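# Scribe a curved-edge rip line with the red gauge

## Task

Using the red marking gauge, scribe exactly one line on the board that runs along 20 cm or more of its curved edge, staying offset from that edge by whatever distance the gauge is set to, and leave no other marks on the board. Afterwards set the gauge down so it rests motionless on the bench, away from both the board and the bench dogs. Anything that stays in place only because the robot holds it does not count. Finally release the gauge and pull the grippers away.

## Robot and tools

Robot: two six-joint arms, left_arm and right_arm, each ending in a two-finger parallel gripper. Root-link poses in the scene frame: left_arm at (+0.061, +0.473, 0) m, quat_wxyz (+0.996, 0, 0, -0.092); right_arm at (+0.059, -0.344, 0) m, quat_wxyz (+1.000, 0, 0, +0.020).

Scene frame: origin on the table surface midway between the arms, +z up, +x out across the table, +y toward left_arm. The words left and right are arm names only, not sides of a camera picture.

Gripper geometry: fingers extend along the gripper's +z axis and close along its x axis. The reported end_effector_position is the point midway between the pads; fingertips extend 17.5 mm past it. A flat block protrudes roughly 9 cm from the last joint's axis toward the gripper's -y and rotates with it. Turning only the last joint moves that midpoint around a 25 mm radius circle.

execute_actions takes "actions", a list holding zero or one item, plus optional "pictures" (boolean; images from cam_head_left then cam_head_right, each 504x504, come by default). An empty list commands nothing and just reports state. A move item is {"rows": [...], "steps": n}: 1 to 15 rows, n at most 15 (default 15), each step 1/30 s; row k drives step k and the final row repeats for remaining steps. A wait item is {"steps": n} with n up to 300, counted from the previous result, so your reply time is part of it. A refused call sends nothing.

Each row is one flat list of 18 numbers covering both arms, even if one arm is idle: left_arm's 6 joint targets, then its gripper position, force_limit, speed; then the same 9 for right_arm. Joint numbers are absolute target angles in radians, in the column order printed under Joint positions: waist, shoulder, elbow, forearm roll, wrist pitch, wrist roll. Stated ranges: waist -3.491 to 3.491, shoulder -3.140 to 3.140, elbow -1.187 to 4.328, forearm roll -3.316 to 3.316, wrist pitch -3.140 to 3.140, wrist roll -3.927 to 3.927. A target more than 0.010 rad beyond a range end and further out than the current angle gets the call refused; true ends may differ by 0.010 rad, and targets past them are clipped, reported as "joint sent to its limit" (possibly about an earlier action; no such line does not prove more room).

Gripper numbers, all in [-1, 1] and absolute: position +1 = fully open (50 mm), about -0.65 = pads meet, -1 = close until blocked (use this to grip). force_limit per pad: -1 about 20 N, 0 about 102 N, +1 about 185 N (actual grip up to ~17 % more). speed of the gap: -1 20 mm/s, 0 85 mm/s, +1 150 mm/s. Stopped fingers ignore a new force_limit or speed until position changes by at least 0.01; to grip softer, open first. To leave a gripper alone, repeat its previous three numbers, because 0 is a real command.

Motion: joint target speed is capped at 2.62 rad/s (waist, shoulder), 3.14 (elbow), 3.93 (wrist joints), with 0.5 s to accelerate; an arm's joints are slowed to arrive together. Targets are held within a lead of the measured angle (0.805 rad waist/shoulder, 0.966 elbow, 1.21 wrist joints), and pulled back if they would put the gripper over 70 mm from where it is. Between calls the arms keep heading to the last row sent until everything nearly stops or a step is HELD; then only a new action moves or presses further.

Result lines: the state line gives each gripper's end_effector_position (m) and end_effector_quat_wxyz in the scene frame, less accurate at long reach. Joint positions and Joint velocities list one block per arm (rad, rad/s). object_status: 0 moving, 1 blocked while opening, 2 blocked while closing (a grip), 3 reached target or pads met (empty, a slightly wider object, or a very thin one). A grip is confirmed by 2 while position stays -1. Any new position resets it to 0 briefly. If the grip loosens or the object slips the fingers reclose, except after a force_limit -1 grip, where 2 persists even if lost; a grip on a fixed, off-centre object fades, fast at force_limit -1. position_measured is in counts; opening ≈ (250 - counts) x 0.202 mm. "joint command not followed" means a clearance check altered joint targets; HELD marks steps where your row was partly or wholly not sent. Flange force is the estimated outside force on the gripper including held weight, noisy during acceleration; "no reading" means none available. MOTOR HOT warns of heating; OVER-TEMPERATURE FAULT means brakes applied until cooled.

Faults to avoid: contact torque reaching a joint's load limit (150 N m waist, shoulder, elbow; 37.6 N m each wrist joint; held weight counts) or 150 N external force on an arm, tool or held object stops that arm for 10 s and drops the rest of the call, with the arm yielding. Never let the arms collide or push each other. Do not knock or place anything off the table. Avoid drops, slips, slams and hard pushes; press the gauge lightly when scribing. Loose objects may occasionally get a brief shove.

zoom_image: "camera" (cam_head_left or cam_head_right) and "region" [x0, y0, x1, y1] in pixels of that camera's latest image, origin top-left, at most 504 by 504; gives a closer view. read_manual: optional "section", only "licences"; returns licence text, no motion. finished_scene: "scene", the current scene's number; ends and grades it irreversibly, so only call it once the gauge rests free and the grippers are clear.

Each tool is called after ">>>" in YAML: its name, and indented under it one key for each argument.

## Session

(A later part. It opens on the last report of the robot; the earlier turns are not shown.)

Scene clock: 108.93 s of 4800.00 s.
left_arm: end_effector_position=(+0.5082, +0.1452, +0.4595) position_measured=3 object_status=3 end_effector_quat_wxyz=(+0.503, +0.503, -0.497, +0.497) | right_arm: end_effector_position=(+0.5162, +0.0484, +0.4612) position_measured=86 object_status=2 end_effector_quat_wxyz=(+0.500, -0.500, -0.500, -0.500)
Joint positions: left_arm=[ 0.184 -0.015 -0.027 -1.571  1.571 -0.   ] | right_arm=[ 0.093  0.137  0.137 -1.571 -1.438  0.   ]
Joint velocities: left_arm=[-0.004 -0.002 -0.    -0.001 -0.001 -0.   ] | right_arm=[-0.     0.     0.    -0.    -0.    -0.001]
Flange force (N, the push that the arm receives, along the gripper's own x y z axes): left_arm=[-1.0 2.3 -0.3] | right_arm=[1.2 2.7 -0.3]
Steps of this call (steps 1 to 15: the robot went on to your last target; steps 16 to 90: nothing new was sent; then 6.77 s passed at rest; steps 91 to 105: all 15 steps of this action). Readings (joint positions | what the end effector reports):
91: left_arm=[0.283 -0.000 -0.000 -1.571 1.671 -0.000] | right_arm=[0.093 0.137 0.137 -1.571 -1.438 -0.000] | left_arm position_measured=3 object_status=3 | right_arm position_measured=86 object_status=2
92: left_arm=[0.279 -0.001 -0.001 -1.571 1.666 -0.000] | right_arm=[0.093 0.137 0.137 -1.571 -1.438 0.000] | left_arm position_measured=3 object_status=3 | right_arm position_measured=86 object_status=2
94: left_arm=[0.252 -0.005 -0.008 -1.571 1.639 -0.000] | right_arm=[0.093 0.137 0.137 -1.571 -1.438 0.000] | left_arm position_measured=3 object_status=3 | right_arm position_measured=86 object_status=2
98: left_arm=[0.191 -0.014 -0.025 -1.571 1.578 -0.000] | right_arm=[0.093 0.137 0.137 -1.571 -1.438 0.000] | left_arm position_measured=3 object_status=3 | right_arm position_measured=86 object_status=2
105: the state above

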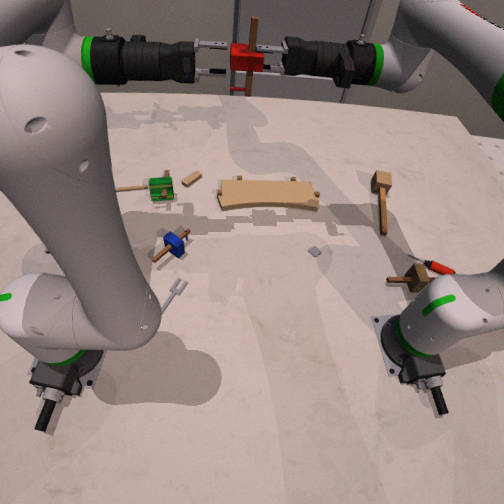

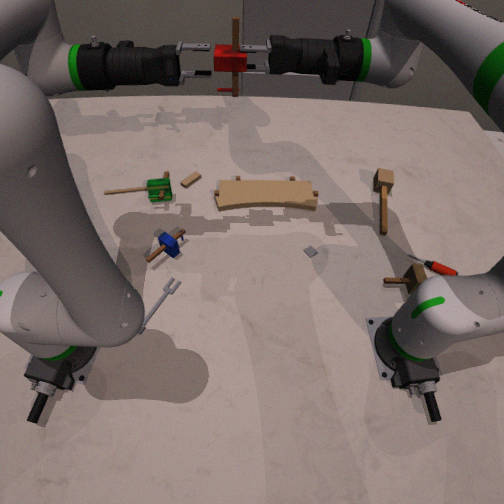

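>>> execute_actions:
  actions:
    - {"rows":[[0.184,-0.015,-0.018,-1.5708,1.5708,0,1,0,0,0.0928,0.137,0.137,-1.5708,-1.438,0,-1,-0.4,-0.5]],"steps":6}
  pictures: false

>>> execute_actions:
  actions:
    - {"rows":[[0.114,-0.015,-0.018,-1.5708,1.5008,0,1,0,0,0.0928,0.137,0.137,-1.5708,-1.438,0,-1,-0.4,-0.5]]}
  pictures: false

>>> execute_actions:
  actions:
    - {"rows":[[0.114,-0.015,-0.018,-1.5708,1.5008,0,0.55,-0.3,-0.5,0.0928,0.137,0.137,-1.5708,-1.438,0,-1,-0.4,-0.5]]}

>>> zoom_image:
  camera: "cam_head_left"
  region: [190,10,290,110]

Scene clock: 121.33 s of 4800.00 s.
left_arm: end_effector_position=(+0.5093, +0.1451, +0.4632) position_measured=3 object_status=3 end_effector_quat_wxyz=(+0.501, +0.501, -0.499, +0.499) | right_arm: end_effector_position=(+0.5162, +0.0484, +0.4612) position_measured=86 object_status=2 end_effector_quat_wxyz=(+0.500, -0.500, -0.500, -0.500)
Joint positions: left_arm=[ 0.184 -0.015 -0.019 -1.571  1.571 -0.   ] | right_arm=[ 0.093  0.137  0.137 -1.571 -1.438  0.   ]
Joint velocities: left_arm=[-0.001 -0.001  0.012  0.001  0.    -0.004] | right_arm=[ 0.001 -0.     0.     0.001  0.    -0.001]
Flange force (N, the push that the arm receives, along the gripper's own x y z axes): left_arm=[2.2 -0.2 -0.5] | right_arm=[1.1 2.1 -1.3]
Steps of this call (steps 1 to 15: the robot went on to your last target; steps 16 to 90: nothing new was sent; then 9.20 s passed at rest; steps 91 to 96: all 6 steps of this action). Readings (joint positions | what the end effector reports):
91: left_arm=[0.184 -0.015 -0.027 -1.571 1.571 0.000] | right_arm=[0.093 0.137 0.137 -1.571 -1.438 0.000] | left_arm position_measured=3 object_status=3 | right_arm position_measured=86 object_status=2
92: left_arm=[0.184 -0.015 -0.024 -1.571 1.571 -0.000] | right_arm=[0.093 0.137 0.137 -1.571 -1.438 0.000] | left_arm position_measured=3 object_status=3 | right_arm position_measured=86 object_status=2
94: left_arm=[0.184 -0.015 -0.020 -1.571 1.571 -0.000] | right_arm=[0.093 0.137 0.137 -1.571 -1.438 -0.000] | left_arm position_measured=3 object_status=3 | right_arm position_measured=86 object_status=2
96: the state above

Scene clock: 121.83 s of 4800.00 s.
left_arm: end_effector_position=(+0.5084, +0.1156, +0.4635) position_measured=3 object_status=3 end_effector_quat_wxyz=(+0.501, +0.501, -0.499, +0.499) | right_arm: end_effector_position=(+0.5162, +0.0484, +0.4612) position_measured=86 object_status=2 end_effector_quat_wxyz=(+0.500, -0.500, -0.500, -0.500)
Joint positions: left_arm=[ 0.114 -0.015 -0.018 -1.571  1.501 -0.   ] | right_arm=[ 0.093  0.137  0.137 -1.571 -1.438  0.   ]
Joint velocities: left_arm=[ 0.001 -0.003 -0.    -0.    -0.001 -0.   ] | right_arm=[ 0.    -0.     0.001 -0.    -0.     0.001]
Flange force (N, the push that the arm receives, along the gripper's own x y z axes): left_arm=[-1.5 3.5 2.6] | right_arm=[0.1 2.4 -0.9]
Steps of this call (steps 1 to 15: all 15 steps of this action). Readings (joint positions | what the end effector reports):
1: left_arm=[0.183 -0.015 -0.019 -1.571 1.570 -0.000] | right_arm=[0.093 0.137 0.137 -1.571 -1.438 0.000] | left_arm position_measured=3 object_status=3 | right_arm position_measured=86 object_status=2
2: left_arm=[0.179 -0.015 -0.018 -1.571 1.565 0.000] | right_arm=[0.093 0.137 0.137 -1.571 -1.438 0.000] | left_arm position_measured=3 object_status=3 | right_arm position_measured=86 object_status=2
4: left_arm=[0.153 -0.015 -0.018 -1.571 1.540 0.000] | right_arm=[0.093 0.137 0.137 -1.571 -1.438 -0.000] | left_arm position_measured=3 object_status=3 | right_arm position_measured=86 object_status=2
8: left_arm=[0.116 -0.015 -0.018 -1.571 1.503 -0.000] | right_arm=[0.093 0.137 0.137 -1.571 -1.438 0.000] | left_arm position_measured=3 object_status=3 | right_arm position_measured=86 object_status=2
15: the state above

Scene clock: 122.33 s of 4800.00 s.
left_arm: end_effector_position=(+0.5083, +0.1155, +0.4635) position_measured=70 object_status=3 end_effector_quat_wxyz=(+0.501, +0.501, -0.499, +0.499) | right_arm: end_effector_position=(+0.5162, +0.0484, +0.4612) position_measured=86 object_status=2 end_effector_quat_wxyz=(+0.500, -0.500, -0.500, -0.500)
Joint positions: left_arm=[ 0.114 -0.015 -0.018 -1.571  1.501 -0.   ] | right_arm=[ 0.093  0.137  0.137 -1.571 -1.438  0.   ]
Joint velocities: left_arm=[ 0.003 -0.002  0.    -0.    -0.    -0.   ] | right_arm=[-0.    -0.     0.     0.001 -0.001 -0.   ]
Flange force (N, the push that the arm receives, along the gripper's own x y z axes): left_arm=[-1.2 3.4 0.4] | right_arm=[1.0 2.8 -0.8]
Steps of this call (steps 1 to 15: all 15 steps of this action). Readings (joint positions | what the end effector reports):
1: left_arm=[0.114 -0.015 -0.018 -1.571 1.501 0.000] | right_arm=[0.093 0.137 0.137 -1.571 -1.438 0.000] | left_arm position_measured=10 object_status=0 | right_arm position_measured=86 object_status=2
2: left_arm=[0.114 -0.015 -0.018 -1.571 1.501 0.000] | right_arm=[0.093 0.137 0.137 -1.571 -1.438 -0.000] | left_arm position_measured=18 object_status=0 | right_arm position_measured=86 object_status=2
4: left_arm=[0.114 -0.015 -0.018 -1.571 1.501 0.000] | right_arm=[0.093 0.137 0.137 -1.571 -1.438 0.000] | left_arm position_measured=36 object_status=0 | right_arm position_measured=86 object_status=2
8: left_arm=[0.114 -0.015 -0.018 -1.571 1.501 -0.000] | right_arm=[0.093 0.137 0.137 -1.571 -1.438 0.000] | left_arm position_measured=68 object_status=0 | right_arm position_measured=86 object_status=2
15: the state above

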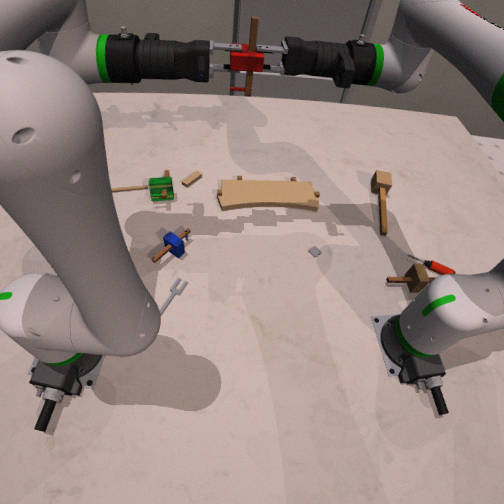

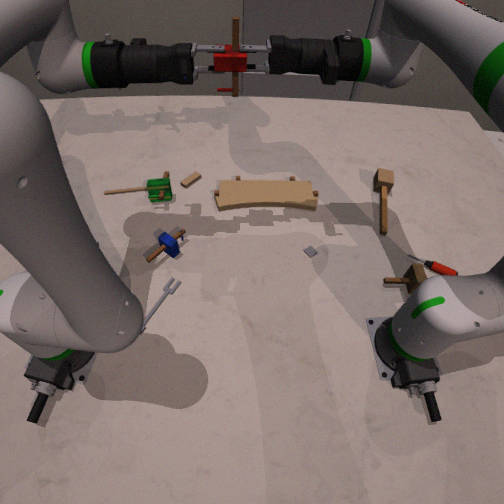

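Region (190, 10, 290, 110) of cam_head_left's 504x504 image, scaled by 5.040, with more detail than that image has.

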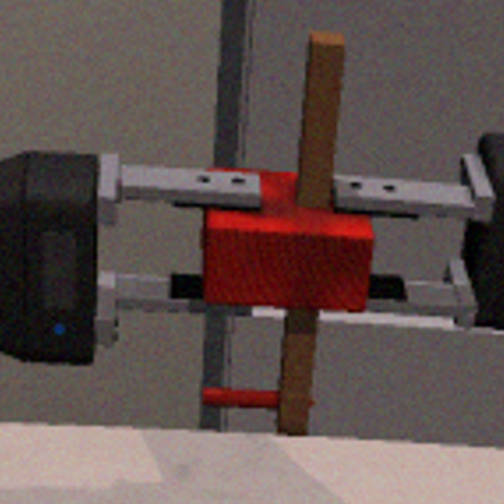

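Well centred. Close.

>>> execute_actions:
  actions:
    - {"rows":[[0.114,-0.015,-0.018,-1.5708,1.5008,0,-1,-0.3,-1,0.0928,0.137,0.137,-1.5708,-1.438,0,-1,-0.4,-0.5]]}
  pictures: false

>>> execute_actions:
  actions:
    - {"steps":10}
  pictures: false

Scene clock: 131.27 s of 4800.00 s.
left_arm: end_effector_position=(+0.5084, +0.1155, +0.4635) position_measured=86 object_status=2 end_effector_quat_wxyz=(+0.501, +0.501, -0.499, +0.499) | right_arm: end_effector_position=(+0.5162, +0.0485, +0.4612) position_measured=86 object_status=2 end_effector_quat_wxyz=(+0.500, -0.500, -0.500, -0.500)
Joint positions: left_arm=[ 0.114 -0.015 -0.018 -1.571  1.501 -0.   ] | right_arm=[ 0.093  0.137  0.137 -1.571 -1.438  0.   ]
Joint velocities: left_arm=[-0.001  0.    -0.    -0.001 -0.    -0.001] | right_arm=[-0.  0.  0.  0.  0. -0.]
Flange force (N, the push that the arm receives, along the gripper's own x y z axes): left_arm=[-1.9 3.7 -0.8] | right_arm=[1.7 2.0 -1.3]
Steps of this call (steps 1 to 15: the robot went on to your last target; steps 16 to 90: nothing new was sent; then 5.43 s passed at rest; steps 91 to 105: all 15 steps of this action). Readings (joint positions | what the end effector reports):
91: left_arm=[0.114 -0.015 -0.018 -1.571 1.501 0.000] | right_arm=[0.093 0.137 0.137 -1.571 -1.438 0.000] | left_arm position_measured=72 object_status=0 | right_arm position_measured=86 object_status=2
92: left_arm=[0.114 -0.015 -0.018 -1.571 1.501 -0.000] | right_arm=[0.093 0.137 0.137 -1.571 -1.438 0.000] | left_arm position_measured=76 object_status=0 | right_arm position_measured=86 object_status=2
94: left_arm=[0.114 -0.015 -0.018 -1.571 1.501 -0.000] | right_arm=[0.093 0.137 0.137 -1.571 -1.438 0.000] | left_arm position_measured=82 object_status=0 | right_arm position_measured=86 object_status=2
98: left_arm=[0.114 -0.015 -0.018 -1.571 1.501 -0.000] | right_arm=[0.093 0.137 0.137 -1.571 -1.438 -0.000] | left_arm position_measured=86 object_status=0 | right_arm position_measured=86 object_status=2
105: the state above

Scene clock: 131.60 s of 4800.00 s.
left_arm: end_effector_position=(+0.5084, +0.1155, +0.4635) position_measured=86 object_status=2 end_effector_quat_wxyz=(+0.501, +0.501, -0.499, +0.499) | right_arm: end_effector_position=(+0.5162, +0.0485, +0.4612) position_measured=86 object_status=2 end_effector_quat_wxyz=(+0.500, -0.500, -0.500, -0.500)
Joint positions: left_arm=[ 0.114 -0.015 -0.018 -1.571  1.501 -0.   ] | right_arm=[ 0.093  0.137  0.137 -1.571 -1.438  0.   ]
Joint velocities: left_arm=[-0.    -0.001  0.001 -0.     0.     0.001] | right_arm=[ 0.    -0.     0.     0.001  0.001  0.002]
Flange force (N, the push that the arm receives, along the gripper's own x y z axes): left_arm=[-2.0 4.0 0.1] | right_arm=[2.0 2.3 -1.0]
Steps of this call (steps 1 to 10: the robot went on to your last target). Readings (joint positions | what the end effector reports):
1: left_arm=[0.114 -0.015 -0.018 -1.571 1.501 -0.000] | right_arm=[0.093 0.137 0.137 -1.571 -1.438 0.000] | left_arm position_measured=86 object_status=2 | right_arm position_measured=86 object_status=2
2: left_arm=[0.114 -0.015 -0.018 -1.571 1.501 -0.000] | right_arm=[0.093 0.137 0.137 -1.571 -1.438 0.000] | left_arm position_measured=86 object_status=2 | right_arm position_measured=86 object_status=2
4: left_arm=[0.114 -0.015 -0.018 -1.571 1.501 -0.000] | right_arm=[0.093 0.137 0.137 -1.571 -1.438 0.000] | left_arm position_measured=86 object_status=2 | right_arm position_measured=86 object_status=2
8: left_arm=[0.114 -0.015 -0.018 -1.571 1.501 -0.000] | right_arm=[0.093 0.137 0.137 -1.571 -1.438 0.000] | left_arm position_measured=86 object_status=2 | right_arm position_measured=86 object_status=2
10: the state above

>>> execute_actions:
  actions:
    - {"rows":[[0.114,-0.015,-0.018,-1.5708,1.5008,0,-1,-0.3,-1,0.0928,0.137,0.137,-1.5708,-1.438,0,1,-0.4,0]],"steps":10}
  pictures: false

>>> execute_actions:
  actions:
    - {"rows":[[0.114,-0.015,-0.018,-1.5708,1.5008,0,-1,-0.3,-1,-0.1,0.137,0.137,-1.5708,-1.63,0,1,-0.4,0]]}
  pictures: false

>>> execute_actions:
  actions:
    - {"rows":[[0.114,-0.015,-0.018,0,-1.5708,2.2,-1,-0.3,-1,-1.1,0,0,-1.5708,-1.63,0,1,-0.4,0]]}
  pictures: false

>>> execute_actions:
  actions:
    - {"steps":90}
  pictures: false

>>> execute_actions:
  actions:
    - {"rows":[[-0.398,-0.012,-0.4489,0,-1.134,2.2079,-1,-0.3,-1,-1.1,0,0,-1.5708,-1.63,0,1,-0.4,0]]}
  pictures: false

>>> execute_actions:
  actions:
    - {"steps":20}
  pictures: false

>>> execute_actions:
  actions:
    - {"rows":[[-0.398,0.0165,-0.4802,0,-1.0741,2.2079,-1,-0.3,-1,-1.1,0,0,-1.5708,-1.63,0,1,-0.4,0]]}

>>> zoom_image:
  camera: "cam_head_right"
  region: [175,165,325,300]

Scene clock: 156.63 s of 4800.00 s.
left_arm: end_effector_position=(+0.5084, +0.1155, +0.4635) position_measured=86 object_status=2 end_effector_quat_wxyz=(+0.501, +0.501, -0.499, +0.499) | right_arm: end_effector_position=(+0.5162, +0.0484, +0.4611) position_measured=3 object_status=0 end_effector_quat_wxyz=(+0.500, -0.500, -0.500, -0.500)
Joint positions: left_arm=[ 0.114 -0.015 -0.018 -1.571  1.501 -0.   ] | right_arm=[ 0.093  0.137  0.137 -1.571 -1.438 -0.   ]
Joint velocities: left_arm=[-0.001 -0.001  0.001  0.001  0.     0.002] | right_arm=[ 0.    -0.001 -0.     0.     0.    -0.002]
Flange force (N, the push that the arm receives, along the gripper's own x y z axes): left_arm=[-1.9 3.2 0.8] | right_arm=[1.9 2.6 0.0]
Steps of this call (steps 1 to 15: the robot went on to your last target; steps 16 to 90: nothing new was sent; then 21.70 s passed at rest; steps 91 to 100: all 10 steps of this action). Readings (joint positions | what the end effector reports):
91: left_arm=[0.114 -0.015 -0.018 -1.571 1.501 -0.000] | right_arm=[0.093 0.137 0.137 -1.571 -1.438 0.000] | left_arm position_measured=86 object_status=2 | right_arm position_measured=76 object_status=0
92: left_arm=[0.114 -0.015 -0.018 -1.571 1.501 -0.000] | right_arm=[0.093 0.137 0.137 -1.571 -1.438 0.000] | left_arm position_measured=86 object_status=2 | right_arm position_measured=61 object_status=0
94: left_arm=[0.114 -0.015 -0.018 -1.571 1.501 0.000] | right_arm=[0.093 0.137 0.137 -1.571 -1.438 0.000] | left_arm position_measured=86 object_status=2 | right_arm position_measured=33 object_status=0
98: left_arm=[0.114 -0.015 -0.018 -1.571 1.501 -0.000] | right_arm=[0.093 0.137 0.137 -1.571 -1.438 0.000] | left_arm position_measured=86 object_status=2 | right_arm position_measured=3 object_status=0
100: the state above

Scene clock: 157.13 s of 4800.00 s.
left_arm: end_effector_position=(+0.5084, +0.1155, +0.4635) position_measured=86 object_status=2 end_effector_quat_wxyz=(+0.501, +0.501, -0.499, +0.499) | right_arm: end_effector_position=(+0.5198, -0.0447, +0.4611) position_measured=3 object_status=3 end_effector_quat_wxyz=(+0.500, -0.500, -0.500, -0.500)
Joint positions: left_arm=[ 0.114 -0.015 -0.018 -1.571  1.501 -0.   ] | right_arm=[-0.099  0.137  0.137 -1.571 -1.629  0.   ]
Joint velocities: left_arm=[ 0.001  0.    -0.    -0.001 -0.     0.002] | right_arm=[-0.006 -0.001 -0.     0.    -0.007 -0.   ]
Flange force (N, the push that the arm receives, along the gripper's own x y z axes): left_arm=[-2.8 4.2 0.0] | right_arm=[2.0 2.7 -1.3]
Steps of this call (steps 1 to 15: all 15 steps of this action). Readings (joint positions | what the end effector reports):
1: left_arm=[0.114 -0.015 -0.018 -1.571 1.501 -0.000] | right_arm=[0.092 0.137 0.137 -1.571 -1.438 0.000] | left_arm position_measured=86 object_status=2 | right_arm position_measured=3 object_status=0
2: left_arm=[0.114 -0.015 -0.018 -1.571 1.501 -0.000] | right_arm=[0.088 0.137 0.137 -1.571 -1.443 -0.000] | left_arm position_measured=86 object_status=2 | right_arm position_measured=3 object_status=0
4: left_arm=[0.114 -0.015 -0.018 -1.571 1.501 -0.000] | right_arm=[0.061 0.137 0.137 -1.571 -1.470 0.000] | left_arm position_measured=86 object_status=2 | right_arm position_measured=3 object_status=3
8: left_arm=[0.114 -0.015 -0.018 -1.571 1.501 -0.000] | right_arm=[-0.040 0.137 0.137 -1.571 -1.570 0.000] | left_arm position_measured=86 object_status=2 | right_arm position_measured=3 object_status=3
15: the state above

Scene clock: 157.63 s of 4800.00 s.
left_arm: end_effector_position=(+0.6347, +0.1199, +0.5778) position_measured=86 object_status=2 end_effector_quat_wxyz=(+0.629, +0.550, -0.139, +0.532) | right_arm: end_effector_position=(+0.5714, -0.1932, +0.4627) position_measured=3 object_status=3 end_effector_quat_wxyz=(-0.417, +0.572, +0.416, +0.571)
Joint positions: left_arm=[ 0.114 -0.015 -0.018 -1.155  1.085  0.415] | right_arm=[-0.411  0.091  0.089 -1.571 -1.63   0.   ]
Joint velocities: left_arm=[-0.001  0.    -0.001  1.033 -1.037  1.043] | right_arm=[-0.748 -0.098 -0.097 -0.     0.     0.   ]
Flange force (N, the push that the arm receives, along the gripper's own x y z axes): left_arm=[-3.0 1.4 -0.2] | right_arm=[2.0 0.7 -5.4]
Steps of this call (steps 1 to 15: all 15 steps of this action). Readings (joint positions | what the end effector reports):
1: left_arm=[0.114 -0.015 -0.018 -1.570 1.500 0.000] | right_arm=[-0.100 0.137 0.137 -1.571 -1.630 0.000] | left_arm position_measured=86 object_status=2 | right_arm position_measured=3 object_status=3
2: left_arm=[0.114 -0.015 -0.018 -1.563 1.493 0.007] | right_arm=[-0.105 0.137 0.135 -1.571 -1.630 0.000] | left_arm position_measured=86 object_status=2 | right_arm position_measured=3 object_status=3
4: left_arm=[0.114 -0.015 -0.018 -1.523 1.453 0.048] | right_arm=[-0.132 0.132 0.130 -1.571 -1.630 0.000] | left_arm position_measured=86 object_status=2 | right_arm position_measured=3 object_status=3
8: left_arm=[0.114 -0.015 -0.018 -1.391 1.321 0.180] | right_arm=[-0.234 0.115 0.113 -1.571 -1.630 0.000] | left_arm position_measured=86 object_status=2 | right_arm position_measured=3 object_status=3
15: the state above

Scene clock: 160.63 s of 4800.00 s.
left_arm: end_effector_position=(+0.4870, +0.2927, +0.2656) position_measured=86 object_status=2 end_effector_quat_wxyz=(-0.001, -0.276, +0.961, +0.001) | right_arm: end_effector_position=(+0.5322, -0.5210, +0.4650) position_measured=3 object_status=3 end_effector_quat_wxyz=(-0.199, +0.679, +0.199, +0.679)
Joint positions: left_arm=[ 0.114 -0.015 -0.018 -0.    -1.571  2.2  ] | right_arm=[-1.1    0.    -0.    -1.571 -1.63   0.   ]
Joint velocities: left_arm=[ 0.     0.002 -0.001 -0.     0.    -0.   ] | right_arm=[ 0.     0.    -0.    -0.     0.001  0.001]
Flange force (N, the push that the arm receives, along the gripper's own x y z axes): left_arm=[3.5 1.3 3.9] | right_arm=[1.7 2.6 -2.1]
Steps of this call (steps 1 to 90: the robot went on to your last target). Readings (joint positions | what the end effector reports):
1: left_arm=[0.114 -0.015 -0.018 -1.120 1.050 0.451] | right_arm=[-0.436 0.087 0.086 -1.571 -1.630 0.000] | left_arm position_measured=86 object_status=2 | right_arm position_measured=3 object_status=3
2: left_arm=[0.114 -0.015 -0.018 -1.085 1.013 0.487] | right_arm=[-0.461 0.084 0.083 -1.571 -1.630 0.000] | left_arm position_measured=86 object_status=2 | right_arm position_measured=3 object_status=3
4: left_arm=[0.114 -0.015 -0.018 -1.014 0.937 0.563] | right_arm=[-0.512 0.077 0.076 -1.571 -1.630 0.000] | left_arm position_measured=86 object_status=2 | right_arm position_measured=3 object_status=3
8: left_arm=[0.114 -0.015 -0.018 -0.876 0.772 0.729] | right_arm=[-0.614 0.064 0.063 -1.571 -1.630 -0.000] | left_arm position_measured=86 object_status=2 | right_arm position_measured=3 object_status=3
90: the state above
All arms were judged still, so your last target was given up. Only a new action makes them travel on or press farther. Fingers that are still opening or closing keep moving.

Scene clock: 161.13 s of 4800.00 s.
left_arm: end_effector_position=(+0.4101, +0.1856, +0.1645) position_measured=86 object_status=2 end_effector_quat_wxyz=(-0.000, -0.141, +0.990, +0.000) | right_arm: end_effector_position=(+0.5322, -0.5210, +0.4650) position_measured=3 object_status=3 end_effector_quat_wxyz=(-0.199, +0.679, +0.199, +0.679)
Joint positions: left_arm=[-0.166 -0.013 -0.254  0.    -1.331  2.204] | right_arm=[-1.1   -0.    -0.    -1.571 -1.63   0.   ]
Joint velocities: left_arm=[-0.656  0.004 -0.551 -0.001  0.554  0.01 ] | right_arm=[ 0.     0.001 -0.001  0.    -0.001  0.002]
Flange force (N, the push that the arm receives, along the gripper's own x y z axes): left_arm=[2.6 0.4 3.7] | right_arm=[0.9 0.8 -1.8]
Steps of this call (steps 1 to 15: all 15 steps of this action). Readings (joint positions | what the end effector reports):
1: left_arm=[0.113 -0.015 -0.018 -0.000 -1.571 2.200] | right_arm=[-1.100 -0.000 -0.000 -1.571 -1.630 0.000] | left_arm position_measured=86 object_status=2 | right_arm position_measured=3 object_status=3
2: left_arm=[0.109 -0.015 -0.022 0.000 -1.566 2.200] | right_arm=[-1.100 -0.000 -0.000 -1.571 -1.630 0.000] | left_arm position_measured=86 object_status=2 | right_arm position_measured=3 object_status=3
4: left_arm=[0.082 -0.015 -0.045 0.000 -1.542 2.200] | right_arm=[-1.100 -0.000 -0.000 -1.571 -1.630 0.000] | left_arm position_measured=86 object_status=2 | right_arm position_measured=3 object_status=3
8: left_arm=[-0.011 -0.014 -0.123 0.000 -1.464 2.202] | right_arm=[-1.100 -0.000 -0.000 -1.571 -1.630 -0.000] | left_arm position_measured=86 object_status=2 | right_arm position_measured=3 object_status=3
15: the state above

Scene clock: 161.80 s of 4800.00 s.
left_arm: end_effector_position=(+0.3122, +0.1281, +0.0851) position_measured=86 object_status=2 end_effector_quat_wxyz=(-0.000, -0.027, +1.000, -0.000) | right_arm: end_effector_position=(+0.5322, -0.5210, +0.4650) position_measured=3 object_status=3 end_effector_quat_wxyz=(-0.199, +0.679, +0.199, +0.679)
Joint positions: left_arm=[-0.398 -0.012 -0.449  0.    -1.134  2.208] | right_arm=[-1.1   -0.    -0.    -1.571 -1.63  -0.   ]
Joint velocities: left_arm=[-0.001 -0.001 -0.001  0.001  0.001  0.001] | right_arm=[ 0.    -0.    -0.    -0.    -0.002  0.   ]
Flange force (N, the push that the arm receives, along the gripper's own x y z axes): left_arm=[1.3 -0.8 0.9] | right_arm=[1.9 3.2 -1.1]
Steps of this call (steps 1 to 20: the robot went on to your last target). Readings (joint positions | what the end effector reports):
1: left_arm=[-0.189 -0.013 -0.273 0.000 -1.312 2.205] | right_arm=[-1.100 -0.000 -0.000 -1.571 -1.630 0.000] | left_arm position_measured=86 object_status=2 | right_arm position_measured=3 object_status=3
2: left_arm=[-0.211 -0.013 -0.291 0.000 -1.293 2.205] | right_arm=[-1.100 -0.000 -0.000 -1.571 -1.630 -0.000] | left_arm position_measured=86 object_status=2 | right_arm position_measured=3 object_status=3
4: left_arm=[-0.255 -0.013 -0.329 0.000 -1.256 2.206] | right_arm=[-1.100 -0.000 0.000 -1.571 -1.630 -0.000] | left_arm position_measured=86 object_status=2 | right_arm position_measured=3 object_status=3
8: left_arm=[-0.343 -0.012 -0.402 0.000 -1.181 2.207] | right_arm=[-1.100 -0.000 -0.000 -1.571 -1.630 0.000] | left_arm position_measured=86 object_status=2 | right_arm position_measured=3 object_status=3
20: the state above

Scene clock: 162.30 s of 4800.00 s.
left_arm: end_effector_position=(+0.3124, +0.1279, +0.0623) position_measured=86 object_status=2 end_effector_quat_wxyz=(+0.000, -0.027, +1.000, -0.000) | right_arm: end_effector_position=(+0.5322, -0.5210, +0.4650) position_measured=3 object_status=3 end_effector_quat_wxyz=(-0.199, +0.679, +0.199, +0.679)
Joint positions: left_arm=[-0.398  0.016 -0.48   0.    -1.074  2.208] | right_arm=[-1.1   -0.     0.    -1.571 -1.63   0.   ]
Joint velocities: left_arm=[ 0.     0.002 -0.001 -0.002  0.    -0.001] | right_arm=[-0.     0.001  0.    -0.    -0.     0.002]
Flange force (N, the push that the arm receives, along the gripper's own x y z axes): left_arm=[12.4 4.8 -122.2] | right_arm=[2.1 1.8 -0.9]
Steps of this call (steps 1 to 15: all 15 steps of this action). Readings (joint positions | what the end effector reports):
1: left_arm=[-0.398 -0.012 -0.449 0.000 -1.133 2.208] | right_arm=[-1.100 -0.000 -0.000 -1.571 -1.630 0.000] | left_arm position_measured=86 object_status=2 | right_arm position_measured=3 object_status=3
2: left_arm=[-0.398 -0.008 -0.453 0.000 -1.126 2.208] | right_arm=[-1.100 -0.000 -0.000 -1.571 -1.630 0.000] | left_arm position_measured=86 object_status=2 | right_arm position_measured=3 object_status=3
4: left_arm=[-0.398 0.006 -0.469 0.000 -1.097 2.208] | right_arm=[-1.100 -0.000 -0.000 -1.571 -1.630 0.000] | left_arm position_measured=86 object_status=2 | right_arm position_measured=3 object_status=3
8: left_arm=[-0.398 0.015 -0.478 0.001 -1.076 2.208] | right_arm=[-1.100 -0.000 -0.000 -1.571 -1.630 0.000] | left_arm position_measured=86 object_status=2 | right_arm position_measured=3 object_status=3
15: the state above

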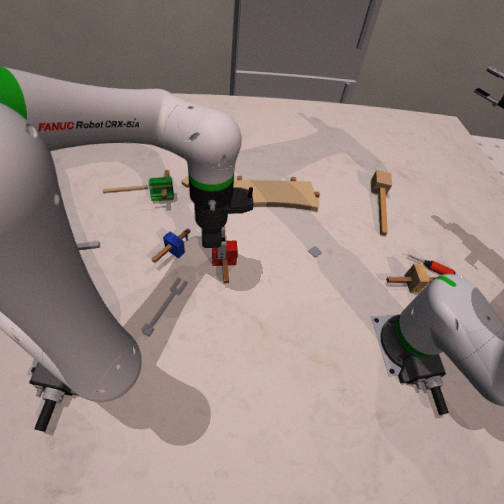

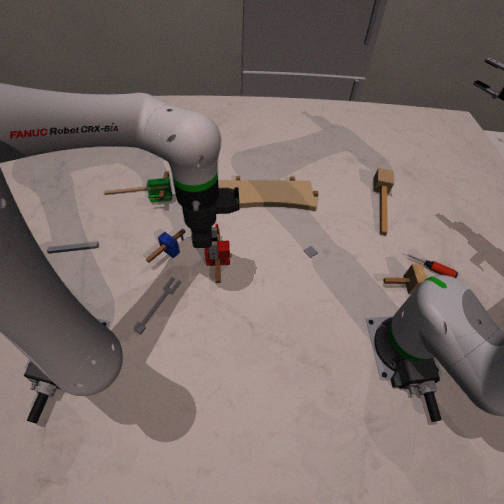

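Region (175, 165, 325, 300) of cam_head_right's 504x504 image, scaled by 3.360, with more detail than that image has; it fills the top 454 rows of this view, and the rest is white.

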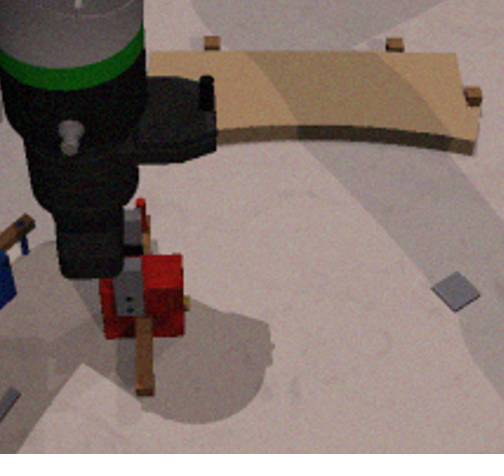

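>>> execute_actions:
  actions:
    - {"rows":[[-0.398,0.0146,-0.4781,0,-1.0781,2.2079,-1,-0.3,-1,-1.1,0,0,-1.5708,-1.63,0,1,-0.4,0]],"steps":8}
  pictures: false

>>> execute_actions:
  actions:
    - {"rows":[[-0.398,0.0146,-0.4781,0,-1.0781,2.2079,0.8,-0.3,0,-1.1,0,0,-1.5708,-1.63,0,1,-0.4,0]],"steps":8}
  pictures: false

>>> execute_actions:
  actions:
    - {"rows":[[-0.4197,0.0424,-0.4657,0,-1.0627,2.2296,0.8,-0.3,0,-1.1,0,0,-1.5708,-1.63,0,1,-0.4,0]],"steps":10}
  pictures: false

>>> execute_actions:
  actions:
    - {"rows":[[-0.4197,0.0424,-0.4657,0,-1.0627,2.2296,-1,-0.3,-0.5,-1.1,0,0,-1.5708,-1.63,0,1,-0.4,0]]}

>>> zoom_image:
  camera: "cam_head_right"
  region: [185,215,255,290]

Scene clock: 179.03 s of 4800.00 s.
left_arm: end_effector_position=(+0.3121, +0.1284, +0.0630) position_measured=86 object_status=2 end_effector_quat_wxyz=(-0.000, -0.027, +1.000, +0.001) | right_arm: end_effector_position=(+0.5322, -0.5210, +0.4650) position_measured=3 object_status=3 end_effector_quat_wxyz=(-0.199, +0.679, +0.199, +0.679)
Joint positions: left_arm=[-0.398  0.015 -0.479 -0.001 -1.078  2.208] | right_arm=[-1.1   -0.    -0.    -1.571 -1.63   0.   ]
Joint velocities: left_arm=[ 0.001 -0.003  0.003  0.    -0.002  0.001] | right_arm=[-0. -0.  0.  0. -0.  0.]
Flange force (N, the push that the arm receives, along the gripper's own x y z axes): left_arm=[-0.9 -9.9 -36.3] | right_arm=[2.0 2.8 -2.1]
Steps of this call (steps 1 to 15: the robot went on to your last target; steps 16 to 90: nothing new was sent; then 13.47 s passed at rest; steps 91 to 98: all 8 steps of this action). Readings (joint positions | what the end effector reports):
91: left_arm=[-0.398 0.016 -0.480 0.000 -1.074 2.208] | right_arm=[-1.100 -0.000 -0.000 -1.571 -1.630 0.000] | left_arm position_measured=86 object_status=2 | right_arm position_measured=3 object_status=3
92: left_arm=[-0.398 0.016 -0.480 -0.000 -1.075 2.208] | right_arm=[-1.100 -0.000 -0.000 -1.571 -1.630 0.000] | left_arm position_measured=86 object_status=2 | right_arm position_measured=3 object_status=3
94: left_arm=[-0.398 0.016 -0.479 -0.001 -1.077 2.208] | right_arm=[-1.100 -0.000 -0.000 -1.571 -1.630 0.000] | left_arm position_measured=86 object_status=2 | right_arm position_measured=3 object_status=3
98: the state above

Scene clock: 179.30 s of 4800.00 s.
left_arm: end_effector_position=(+0.3123, +0.1281, +0.0634) position_measured=32 object_status=0 end_effector_quat_wxyz=(-0.000, -0.027, +1.000, +0.000) | right_arm: end_effector_position=(+0.5322, -0.5210, +0.4650) position_measured=3 object_status=3 end_effector_quat_wxyz=(-0.199, +0.679, +0.199, +0.679)
Joint positions: left_arm=[-0.398  0.015 -0.478 -0.    -1.078  2.208] | right_arm=[-1.1   -0.    -0.    -1.571 -1.63   0.   ]
Joint velocities: left_arm=[-0.    -0.     0.001  0.001  0.     0.   ] | right_arm=[-0.     0.     0.     0.001  0.    -0.   ]
Flange force (N, the push that the arm receives, along the gripper's own x y z axes): left_arm=[2.9 2.4 1.7] | right_arm=[2.5 3.1 -1.6]
Steps of this call (steps 1 to 8: all 8 steps of this action). Readings (joint positions | what the end effector reports):
1: left_arm=[-0.398 0.015 -0.479 -0.001 -1.078 2.208] | right_arm=[-1.100 -0.000 -0.000 -1.571 -1.630 0.000] | left_arm position_measured=75 object_status=0 | right_arm position_measured=3 object_status=3
2: left_arm=[-0.398 0.015 -0.479 -0.001 -1.079 2.208] | right_arm=[-1.100 -0.000 -0.000 -1.571 -1.630 0.000] | left_arm position_measured=61 object_status=0 | right_arm position_measured=3 object_status=3
4: left_arm=[-0.398 0.015 -0.479 -0.001 -1.078 2.208] | right_arm=[-1.100 -0.000 -0.000 -1.571 -1.630 0.000] | left_arm position_measured=35 object_status=0 | right_arm position_measured=3 object_status=3
8: the state above

Scene clock: 179.63 s of 4800.00 s.
left_arm: end_effector_position=(+0.3121, +0.1182, +0.0575) position_measured=32 object_status=3 end_effector_quat_wxyz=(+0.000, -0.027, +1.000, -0.000) | right_arm: end_effector_position=(+0.5322, -0.5210, +0.4650) position_measured=3 object_status=3 end_effector_quat_wxyz=(-0.199, +0.679, +0.199, +0.679)
Joint positions: left_arm=[-0.419  0.042 -0.466  0.    -1.063  2.229] | right_arm=[-1.1   -0.    -0.    -1.571 -1.63  -0.   ]
Joint velocities: left_arm=[-0.003  0.004  0.002 -0.001  0.003  0.004] | right_arm=[ 0.     0.     0.001 -0.    -0.001 -0.   ]
Flange force (N, the push that the arm receives, along the gripper's own x y z axes): left_arm=[4.7 -5.4 4.3] | right_arm=[2.5 2.8 -2.3]
Steps of this call (steps 1 to 10: all 10 steps of this action). Readings (joint positions | what the end effector reports):
1: left_arm=[-0.398 0.015 -0.478 -0.000 -1.078 2.208] | right_arm=[-1.100 -0.000 -0.000 -1.571 -1.630 0.000] | left_arm position_measured=32 object_status=0 | right_arm position_measured=3 object_status=3
2: left_arm=[-0.402 0.020 -0.476 -0.000 -1.075 2.212] | right_arm=[-1.100 0.000 -0.000 -1.571 -1.630 0.000] | left_arm position_measured=32 object_status=0 | right_arm position_measured=3 object_status=3
4: left_arm=[-0.413 0.034 -0.469 0.000 -1.067 2.223] | right_arm=[-1.100 -0.000 -0.000 -1.571 -1.630 0.000] | left_arm position_measured=32 object_status=3 | right_arm position_measured=3 object_status=3
8: left_arm=[-0.419 0.042 -0.466 0.000 -1.063 2.229] | right_arm=[-1.100 -0.000 -0.000 -1.571 -1.630 0.000] | left_arm position_measured=32 object_status=3 | right_arm position_measured=3 object_status=3
10: the state above

Scene clock: 180.13 s of 4800.00 s.
left_arm: end_effector_position=(+0.3121, +0.1180, +0.0574) position_measured=85 object_status=2 end_effector_quat_wxyz=(-0.000, -0.027, +1.000, -0.000) | right_arm: end_effector_position=(+0.5322, -0.5210, +0.4650) position_measured=3 object_status=3 end_effector_quat_wxyz=(-0.199, +0.679, +0.199, +0.679)
Joint positions: left_arm=[-0.42   0.042 -0.466  0.    -1.063  2.23 ] | right_arm=[-1.1   -0.    -0.    -1.571 -1.63   0.   ]
Joint velocities: left_arm=[-0.002 -0.001  0.     0.    -0.    -0.   ] | right_arm=[ 0.     0.    -0.    -0.001  0.     0.   ]
Flange force (N, the push that the arm receives, along the gripper's own x y z axes): left_arm=[1.1 2.2 0.1] | right_arm=[1.5 0.5 -1.7]
Steps of this call (steps 1 to 15: all 15 steps of this action). Readings (joint positions | what the end effector reports):
1: left_arm=[-0.420 0.042 -0.466 0.000 -1.063 2.229] | right_arm=[-1.100 -0.000 -0.000 -1.571 -1.630 0.000] | left_arm position_measured=39 object_status=0 | right_arm position_measured=3 object_status=3
2: left_arm=[-0.420 0.042 -0.466 0.000 -1.063 2.230] | right_arm=[-1.100 -0.000 -0.000 -1.571 -1.630 0.000] | left_arm position_measured=48 object_status=0 | right_arm position_measured=3 object_status=3
4: left_arm=[-0.420 0.042 -0.466 0.000 -1.063 2.230] | right_arm=[-1.100 -0.000 -0.000 -1.571 -1.630 0.000] | left_arm position_measured=65 object_status=0 | right_arm position_measured=3 object_status=3
8: left_arm=[-0.420 0.042 -0.466 0.000 -1.063 2.230] | right_arm=[-1.100 -0.000 -0.000 -1.571 -1.630 0.000] | left_arm position_measured=85 object_status=0 | right_arm position_measured=3 object_status=3
15: the state above

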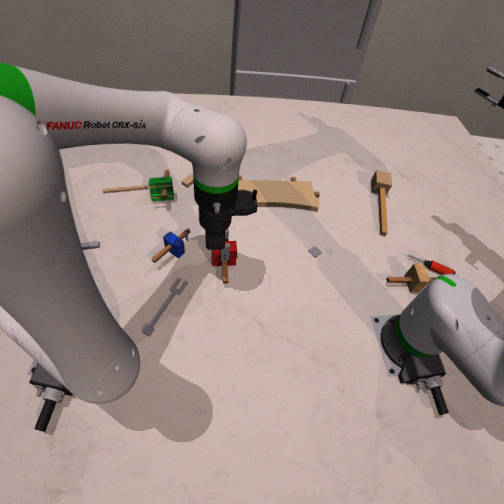

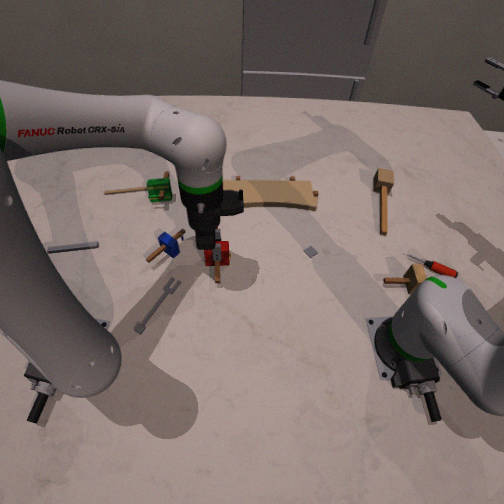

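Region (185, 215, 255, 290) of cam_head_right's 504x504 image, scaled by 6.720, with more detail than that image has; it fills the left 470 columns of this view, and the rest is white.

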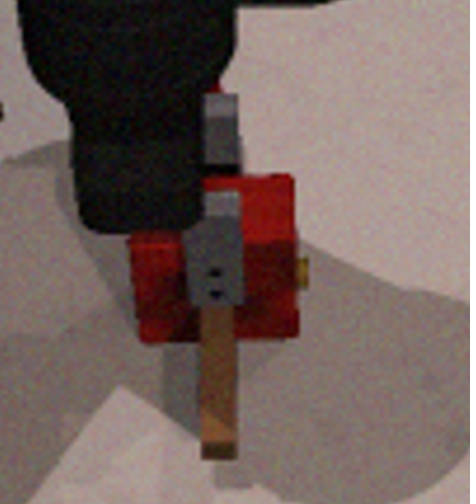

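>>> execute_actions:
  actions:
    - {"rows":[[-0.4197,0.008,-0.4284,0,-1.1344,2.2296,-1,-0.3,-0.5,-1.1,0,0,-1.5708,-1.63,0,1,-0.4,0]],"steps":10}
  pictures: false

>>> execute_actions:
  actions:
    - {"rows":[[-0.299,0.3529,-0.053,0,-1.165,2.2788,-1,-0.3,-0.5,-1.1,0,0,-1.5708,-1.63,0,1,-0.4,0]]}
  pictures: false

>>> execute_actions:
  actions:
    - {"steps":15}
  pictures: false

>>> execute_actions:
  actions:
    - {"rows":[[-0.2964,0.3581,-0.0459,0,-1.1668,2.2762,-1,-0.3,-0.5,-1.1,0,0,-1.5708,-1.63,0,1,-0.4,0]]}

>>> zoom_image:
  camera: "cam_head_right"
  region: [200,160,280,240]

Scene clock: 199.03 s of 4800.00 s.
left_arm: end_effector_position=(+0.3120, +0.1181, +0.0849) position_measured=85 object_status=2 end_effector_quat_wxyz=(-0.000, -0.027, +1.000, +0.000) | right_arm: end_effector_position=(+0.5322, -0.5210, +0.4650) position_measured=3 object_status=3 end_effector_quat_wxyz=(-0.199, +0.679, +0.199, +0.679)
Joint positions: left_arm=[-0.42   0.008 -0.429  0.    -1.134  2.23 ] | right_arm=[-1.1   -0.    -0.    -1.571 -1.63   0.   ]
Joint velocities: left_arm=[-0.001 -0.008  0.005 -0.    -0.012 -0.   ] | right_arm=[ 0.    -0.     0.001 -0.001  0.    -0.   ]
Flange force (N, the push that the arm receives, along the gripper's own x y z axes): left_arm=[3.2 1.6 0.4] | right_arm=[2.2 2.3 -1.9]
Steps of this call (steps 1 to 15: the robot went on to your last target; steps 16 to 90: nothing new was sent; then 15.57 s passed at rest; steps 91 to 100: all 10 steps of this action). Readings (joint positions | what the end effector reports):
91: left_arm=[-0.420 0.042 -0.465 0.000 -1.064 2.230] | right_arm=[-1.100 -0.000 -0.000 -1.571 -1.630 0.000] | left_arm position_measured=85 object_status=2 | right_arm position_measured=3 object_status=3
92: left_arm=[-0.420 0.039 -0.462 0.000 -1.071 2.230] | right_arm=[-1.100 -0.000 -0.000 -1.571 -1.630 0.000] | left_arm position_measured=85 object_status=2 | right_arm position_measured=3 object_status=3
94: left_arm=[-0.420 0.023 -0.444 0.000 -1.104 2.230] | right_arm=[-1.100 -0.000 -0.000 -1.571 -1.630 0.000] | left_arm position_measured=85 object_status=2 | right_arm position_measured=3 object_status=3
98: left_arm=[-0.420 0.009 -0.430 0.000 -1.132 2.230] | right_arm=[-1.100 -0.000 -0.000 -1.571 -1.630 0.000] | left_arm position_measured=85 object_status=2 | right_arm position_measured=3 object_status=3
100: the state above

Scene clock: 199.53 s of 4800.00 s.
left_arm: end_effector_position=(+0.4607, +0.0863, +0.0761) position_measured=85 object_status=2 end_effector_quat_wxyz=(-0.000, -0.102, +0.995, +0.000) | right_arm: end_effector_position=(+0.5322, -0.5210, +0.4650) position_measured=3 object_status=3 end_effector_quat_wxyz=(-0.199, +0.679, +0.199, +0.679)
Joint positions: left_arm=[-0.314  0.311 -0.099  0.    -1.161  2.273] | right_arm=[-1.1    0.    -0.    -1.571 -1.63   0.   ]
Joint velocities: left_arm=[ 0.192  0.547  0.591 -0.    -0.047  0.079] | right_arm=[-0.    -0.     0.     0.001 -0.     0.001]
Flange force (N, the push that the arm receives, along the gripper's own x y z axes): left_arm=[-9.0 -7.6 6.5] | right_arm=[2.2 1.6 -1.7]
Steps of this call (steps 1 to 15: all 15 steps of this action). Readings (joint positions | what the end effector reports):
1: left_arm=[-0.420 0.009 -0.428 0.000 -1.134 2.230] | right_arm=[-1.100 -0.000 -0.000 -1.571 -1.630 0.000] | left_arm position_measured=85 object_status=2 | right_arm position_measured=3 object_status=3
2: left_arm=[-0.418 0.013 -0.423 0.000 -1.135 2.230] | right_arm=[-1.100 -0.000 -0.000 -1.571 -1.630 0.000] | left_arm position_measured=85 object_status=2 | right_arm position_measured=3 object_status=3
4: left_arm=[-0.409 0.039 -0.394 0.000 -1.138 2.234] | right_arm=[-1.100 -0.000 -0.000 -1.571 -1.630 0.000] | left_arm position_measured=85 object_status=2 | right_arm position_measured=3 object_status=3
8: left_arm=[-0.373 0.141 -0.283 0.000 -1.147 2.249] | right_arm=[-1.100 -0.000 -0.000 -1.571 -1.630 0.000] | left_arm position_measured=85 object_status=2 | right_arm position_measured=3 object_status=3
15: the state above

Scene clock: 200.03 s of 4800.00 s.
left_arm: end_effector_position=(+0.4814, +0.0843, +0.0720) position_measured=85 object_status=2 end_effector_quat_wxyz=(-0.000, -0.112, +0.994, +0.000) | right_arm: end_effector_position=(+0.5322, -0.5210, +0.4650) position_measured=3 object_status=3 end_effector_quat_wxyz=(-0.199, +0.679, +0.199, +0.679)
Joint positions: left_arm=[-0.299  0.353 -0.053  0.    -1.165  2.279] | right_arm=[-1.1   -0.    -0.    -1.571 -1.63   0.   ]
Joint velocities: left_arm=[-0.001 -0.001  0.002  0.001  0.     0.   ] | right_arm=[ 0.     0.     0.001 -0.     0.     0.001]
Flange force (N, the push that the arm receives, along the gripper's own x y z axes): left_arm=[2.5 3.3 3.2] | right_arm=[1.7 2.4 -1.4]
Steps of this call (steps 1 to 15: the robot went on to your last target). Readings (joint positions | what the end effector reports):
1: left_arm=[-0.308 0.327 -0.081 0.000 -1.163 2.275] | right_arm=[-1.100 -0.000 -0.000 -1.571 -1.630 0.000] | left_arm position_measured=85 object_status=2 | right_arm position_measured=3 object_status=3
2: left_arm=[-0.304 0.339 -0.068 0.000 -1.164 2.277] | right_arm=[-1.100 -0.000 -0.000 -1.571 -1.630 0.000] | left_arm position_measured=85 object_status=2 | right_arm position_measured=3 object_status=3
4: left_arm=[-0.300 0.351 -0.056 0.000 -1.165 2.278] | right_arm=[-1.100 0.000 -0.000 -1.571 -1.630 0.000] | left_arm position_measured=85 object_status=2 | right_arm position_measured=3 object_status=3
8: left_arm=[-0.299 0.353 -0.053 0.000 -1.165 2.279] | right_arm=[-1.100 -0.000 -0.000 -1.571 -1.630 0.000] | left_arm position_measured=85 object_status=2 | right_arm position_measured=3 object_status=3
15: the state above

Scene clock: 200.53 s of 4800.00 s.
left_arm: end_effector_position=(+0.4845, +0.0843, +0.0720) position_measured=85 object_status=2 end_effector_quat_wxyz=(-0.000, -0.112, +0.994, +0.000) | right_arm: end_effector_position=(+0.5322, -0.5210, +0.4650) position_measured=3 object_status=3 end_effector_quat_wxyz=(-0.199, +0.679, +0.199, +0.679)
Joint positions: left_arm=[-0.296  0.358 -0.046  0.    -1.167  2.276] | right_arm=[-1.1   -0.    -0.    -1.571 -1.63   0.   ]
Joint velocities: left_arm=[ 0.001  0.001  0.001 -0.    -0.     0.001] | right_arm=[-0.001 -0.    -0.     0.001 -0.     0.002]
Flange force (N, the push that the arm receives, along the gripper's own x y z axes): left_arm=[1.9 4.2 3.1] | right_arm=[3.0 2.7 -2.5]
Steps of this call (steps 1 to 15: all 15 steps of this action). Readings (joint positions | what the end effector reports):
1: left_arm=[-0.299 0.353 -0.052 0.000 -1.165 2.279] | right_arm=[-1.100 0.000 -0.000 -1.571 -1.630 0.000] | left_arm position_measured=85 object_status=2 | right_arm position_measured=3 object_status=3
2: left_arm=[-0.298 0.355 -0.050 0.000 -1.166 2.279] | right_arm=[-1.100 -0.000 -0.000 -1.571 -1.630 0.000] | left_arm position_measured=85 object_status=2 | right_arm position_measured=3 object_status=3
4: left_arm=[-0.297 0.357 -0.047 0.000 -1.166 2.277] | right_arm=[-1.100 -0.000 -0.000 -1.571 -1.630 0.000] | left_arm position_measured=85 object_status=2 | right_arm position_measured=3 object_status=3
8: left_arm=[-0.296 0.358 -0.046 0.000 -1.167 2.276] | right_arm=[-1.100 -0.000 -0.000 -1.571 -1.630 0.000] | left_arm position_measured=85 object_status=2 | right_arm position_measured=3 object_status=3
15: the state above

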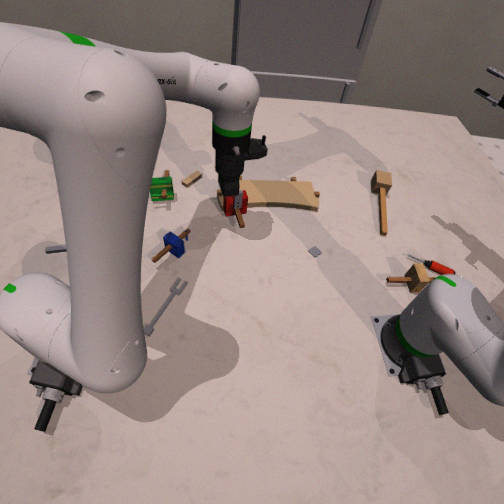

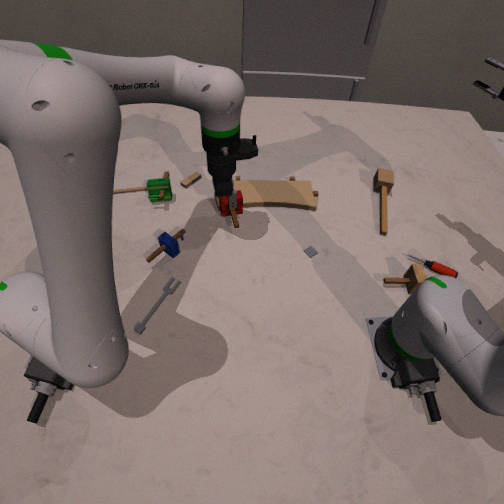

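Region (200, 160, 280, 240) of cam_head_right's 504x504 image, scaled by 6.300, with more detail than that image has.

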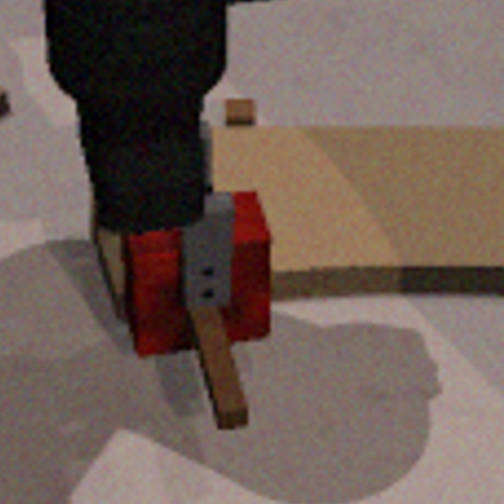

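Steps +4.5, +6, +7.

>>> execute_actions:
  actions:
    - {"rows":[[-0.2951,0.3607,-0.0424,0,-1.1677,2.2749,-1,-0.3,-0.5,-1.1,0,0,-1.5708,-1.63,0,1,-0.4,0]],"steps":10}
  pictures: false

>>> execute_actions:
  actions:
    - {"rows":[[-0.2938,0.3633,-0.0388,0,-1.1687,2.2736,-1,-0.3,-0.5,-1.1,0,0,-1.5708,-1.63,0,1,-0.4,0]],"steps":10}
  pictures: false

>>> execute_actions:
  actions:
    - {"rows":[[-0.293,0.3651,-0.0365,0,-1.1692,2.2728,-1,-0.3,-0.5,-1.1,0,0,-1.5708,-1.63,0,1,-0.4,0]],"steps":10}
  pictures: false

Scene clock: 209.03 s of 4800.00 s.
left_arm: end_effector_position=(+0.4860, +0.0843, +0.0719) position_measured=85 object_status=2 end_effector_quat_wxyz=(-0.000, -0.112, +0.994, +0.000) | right_arm: end_effector_position=(+0.5322, -0.5210, +0.4650) position_measured=3 object_status=3 end_effector_quat_wxyz=(-0.199, +0.679, +0.199, +0.679)
Joint positions: left_arm=[-0.295  0.361 -0.042 -0.    -1.168  2.275] | right_arm=[-1.1   -0.    -0.    -1.571 -1.63   0.   ]
Joint velocities: left_arm=[ 0.001  0.002  0.001 -0.    -0.     0.   ] | right_arm=[ 0.     0.     0.     0.    -0.    -0.002]
Flange force (N, the push that the arm receives, along the gripper's own x y z axes): left_arm=[1.3 0.7 1.6] | right_arm=[1.9 2.6 -0.6]
Steps of this call (steps 1 to 15: the robot went on to your last target; steps 16 to 90: nothing new was sent; then 5.17 s passed at rest; steps 91 to 100: all 10 steps of this action). Readings (joint positions | what the end effector reports):
91: left_arm=[-0.296 0.358 -0.046 -0.000 -1.167 2.276] | right_arm=[-1.100 -0.000 -0.000 -1.571 -1.630 0.000] | left_arm position_measured=85 object_status=2 | right_arm position_measured=3 object_status=3
92: left_arm=[-0.296 0.359 -0.044 -0.000 -1.167 2.276] | right_arm=[-1.100 -0.000 -0.000 -1.571 -1.630 0.000] | left_arm position_measured=85 object_status=2 | right_arm position_measured=3 object_status=3
94: left_arm=[-0.295 0.360 -0.043 -0.000 -1.167 2.275] | right_arm=[-1.100 -0.000 -0.000 -1.571 -1.630 0.000] | left_arm position_measured=85 object_status=2 | right_arm position_measured=3 object_status=3
98: left_arm=[-0.295 0.361 -0.043 -0.000 -1.168 2.275] | right_arm=[-1.100 -0.000 -0.000 -1.571 -1.630 0.000] | left_arm position_measured=85 object_status=2 | right_arm position_measured=3 object_status=3
100: the state above

Scene clock: 209.37 s of 4800.00 s.
left_arm: end_effector_position=(+0.4875, +0.0844, +0.0720) position_measured=85 object_status=2 end_effector_quat_wxyz=(-0.000, -0.112, +0.994, +0.000) | right_arm: end_effector_position=(+0.5322, -0.5210, +0.4650) position_measured=3 object_status=3 end_effector_quat_wxyz=(-0.199, +0.679, +0.199, +0.679)
Joint positions: left_arm=[-0.294  0.363 -0.039 -0.    -1.169  2.274] | right_arm=[-1.1    0.    -0.    -1.571 -1.63   0.   ]
Joint velocities: left_arm=[-0.001 -0.     0.002 -0.    -0.     0.   ] | right_arm=[ 0.     0.    -0.    -0.001  0.001 -0.002]
Flange force (N, the push that the arm receives, along the gripper's own x y z axes): left_arm=[4.5 4.3 2.2] | right_arm=[2.7 3.4 -1.3]
Steps of this call (steps 1 to 10: all 10 steps of this action). Readings (joint positions | what the end effector reports):
1: left_arm=[-0.295 0.361 -0.042 -0.000 -1.168 2.275] | right_arm=[-1.100 0.000 -0.000 -1.571 -1.630 0.000] | left_arm position_measured=85 object_status=2 | right_arm position_measured=3 object_status=3
2: left_arm=[-0.295 0.362 -0.041 -0.000 -1.168 2.274] | right_arm=[-1.100 -0.000 -0.000 -1.571 -1.630 0.000] | left_arm position_measured=85 object_status=2 | right_arm position_measured=3 object_status=3
4: left_arm=[-0.294 0.363 -0.040 -0.000 -1.168 2.274] | right_arm=[-1.100 -0.000 -0.000 -1.571 -1.630 0.000] | left_arm position_measured=85 object_status=2 | right_arm position_measured=3 object_status=3
8: left_arm=[-0.294 0.363 -0.039 -0.000 -1.169 2.274] | right_arm=[-1.100 -0.000 -0.000 -1.571 -1.630 0.000] | left_arm position_measured=85 object_status=2 | right_arm position_measured=3 object_status=3
10: the state above

Scene clock: 209.70 s of 4800.00 s.
left_arm: end_effector_position=(+0.4885, +0.0843, +0.0719) position_measured=85 object_status=2 end_effector_quat_wxyz=(-0.000, -0.112, +0.994, +0.000) | right_arm: end_effector_position=(+0.5322, -0.5210, +0.4650) position_measured=3 object_status=3 end_effector_quat_wxyz=(-0.199, +0.679, +0.199, +0.679)
Joint positions: left_arm=[-0.293  0.365 -0.037 -0.    -1.169  2.273] | right_arm=[-1.1   -0.    -0.    -1.571 -1.63   0.   ]
Joint velocities: left_arm=[ 0.001  0.001  0.002 -0.    -0.    -0.   ] | right_arm=[-0.001  0.    -0.001  0.    -0.001 -0.001]
Flange force (N, the push that the arm receives, along the gripper's own x y z axes): left_arm=[1.8 1.9 2.4] | right_arm=[1.5 3.2 -1.6]
Steps of this call (steps 1 to 10: all 10 steps of this action). Readings (joint positions | what the end effector reports):
1: left_arm=[-0.294 0.363 -0.039 -0.000 -1.169 2.274] | right_arm=[-1.100 -0.000 0.000 -1.571 -1.630 0.000] | left_arm position_measured=85 object_status=2 | right_arm position_measured=3 object_status=3
2: left_arm=[-0.293 0.364 -0.038 -0.000 -1.169 2.273] | right_arm=[-1.100 -0.000 -0.000 -1.571 -1.630 0.000] | left_arm position_measured=85 object_status=2 | right_arm position_measured=3 object_status=3
4: left_arm=[-0.293 0.365 -0.037 -0.000 -1.169 2.273] | right_arm=[-1.100 -0.000 -0.000 -1.571 -1.630 -0.000] | left_arm position_measured=85 object_status=2 | right_arm position_measured=3 object_status=3
8: left_arm=[-0.293 0.365 -0.037 -0.000 -1.169 2.273] | right_arm=[-1.100 -0.000 -0.000 -1.571 -1.630 0.000] | left_arm position_measured=85 object_status=2 | right_arm position_measured=3 object_status=3
10: the state above


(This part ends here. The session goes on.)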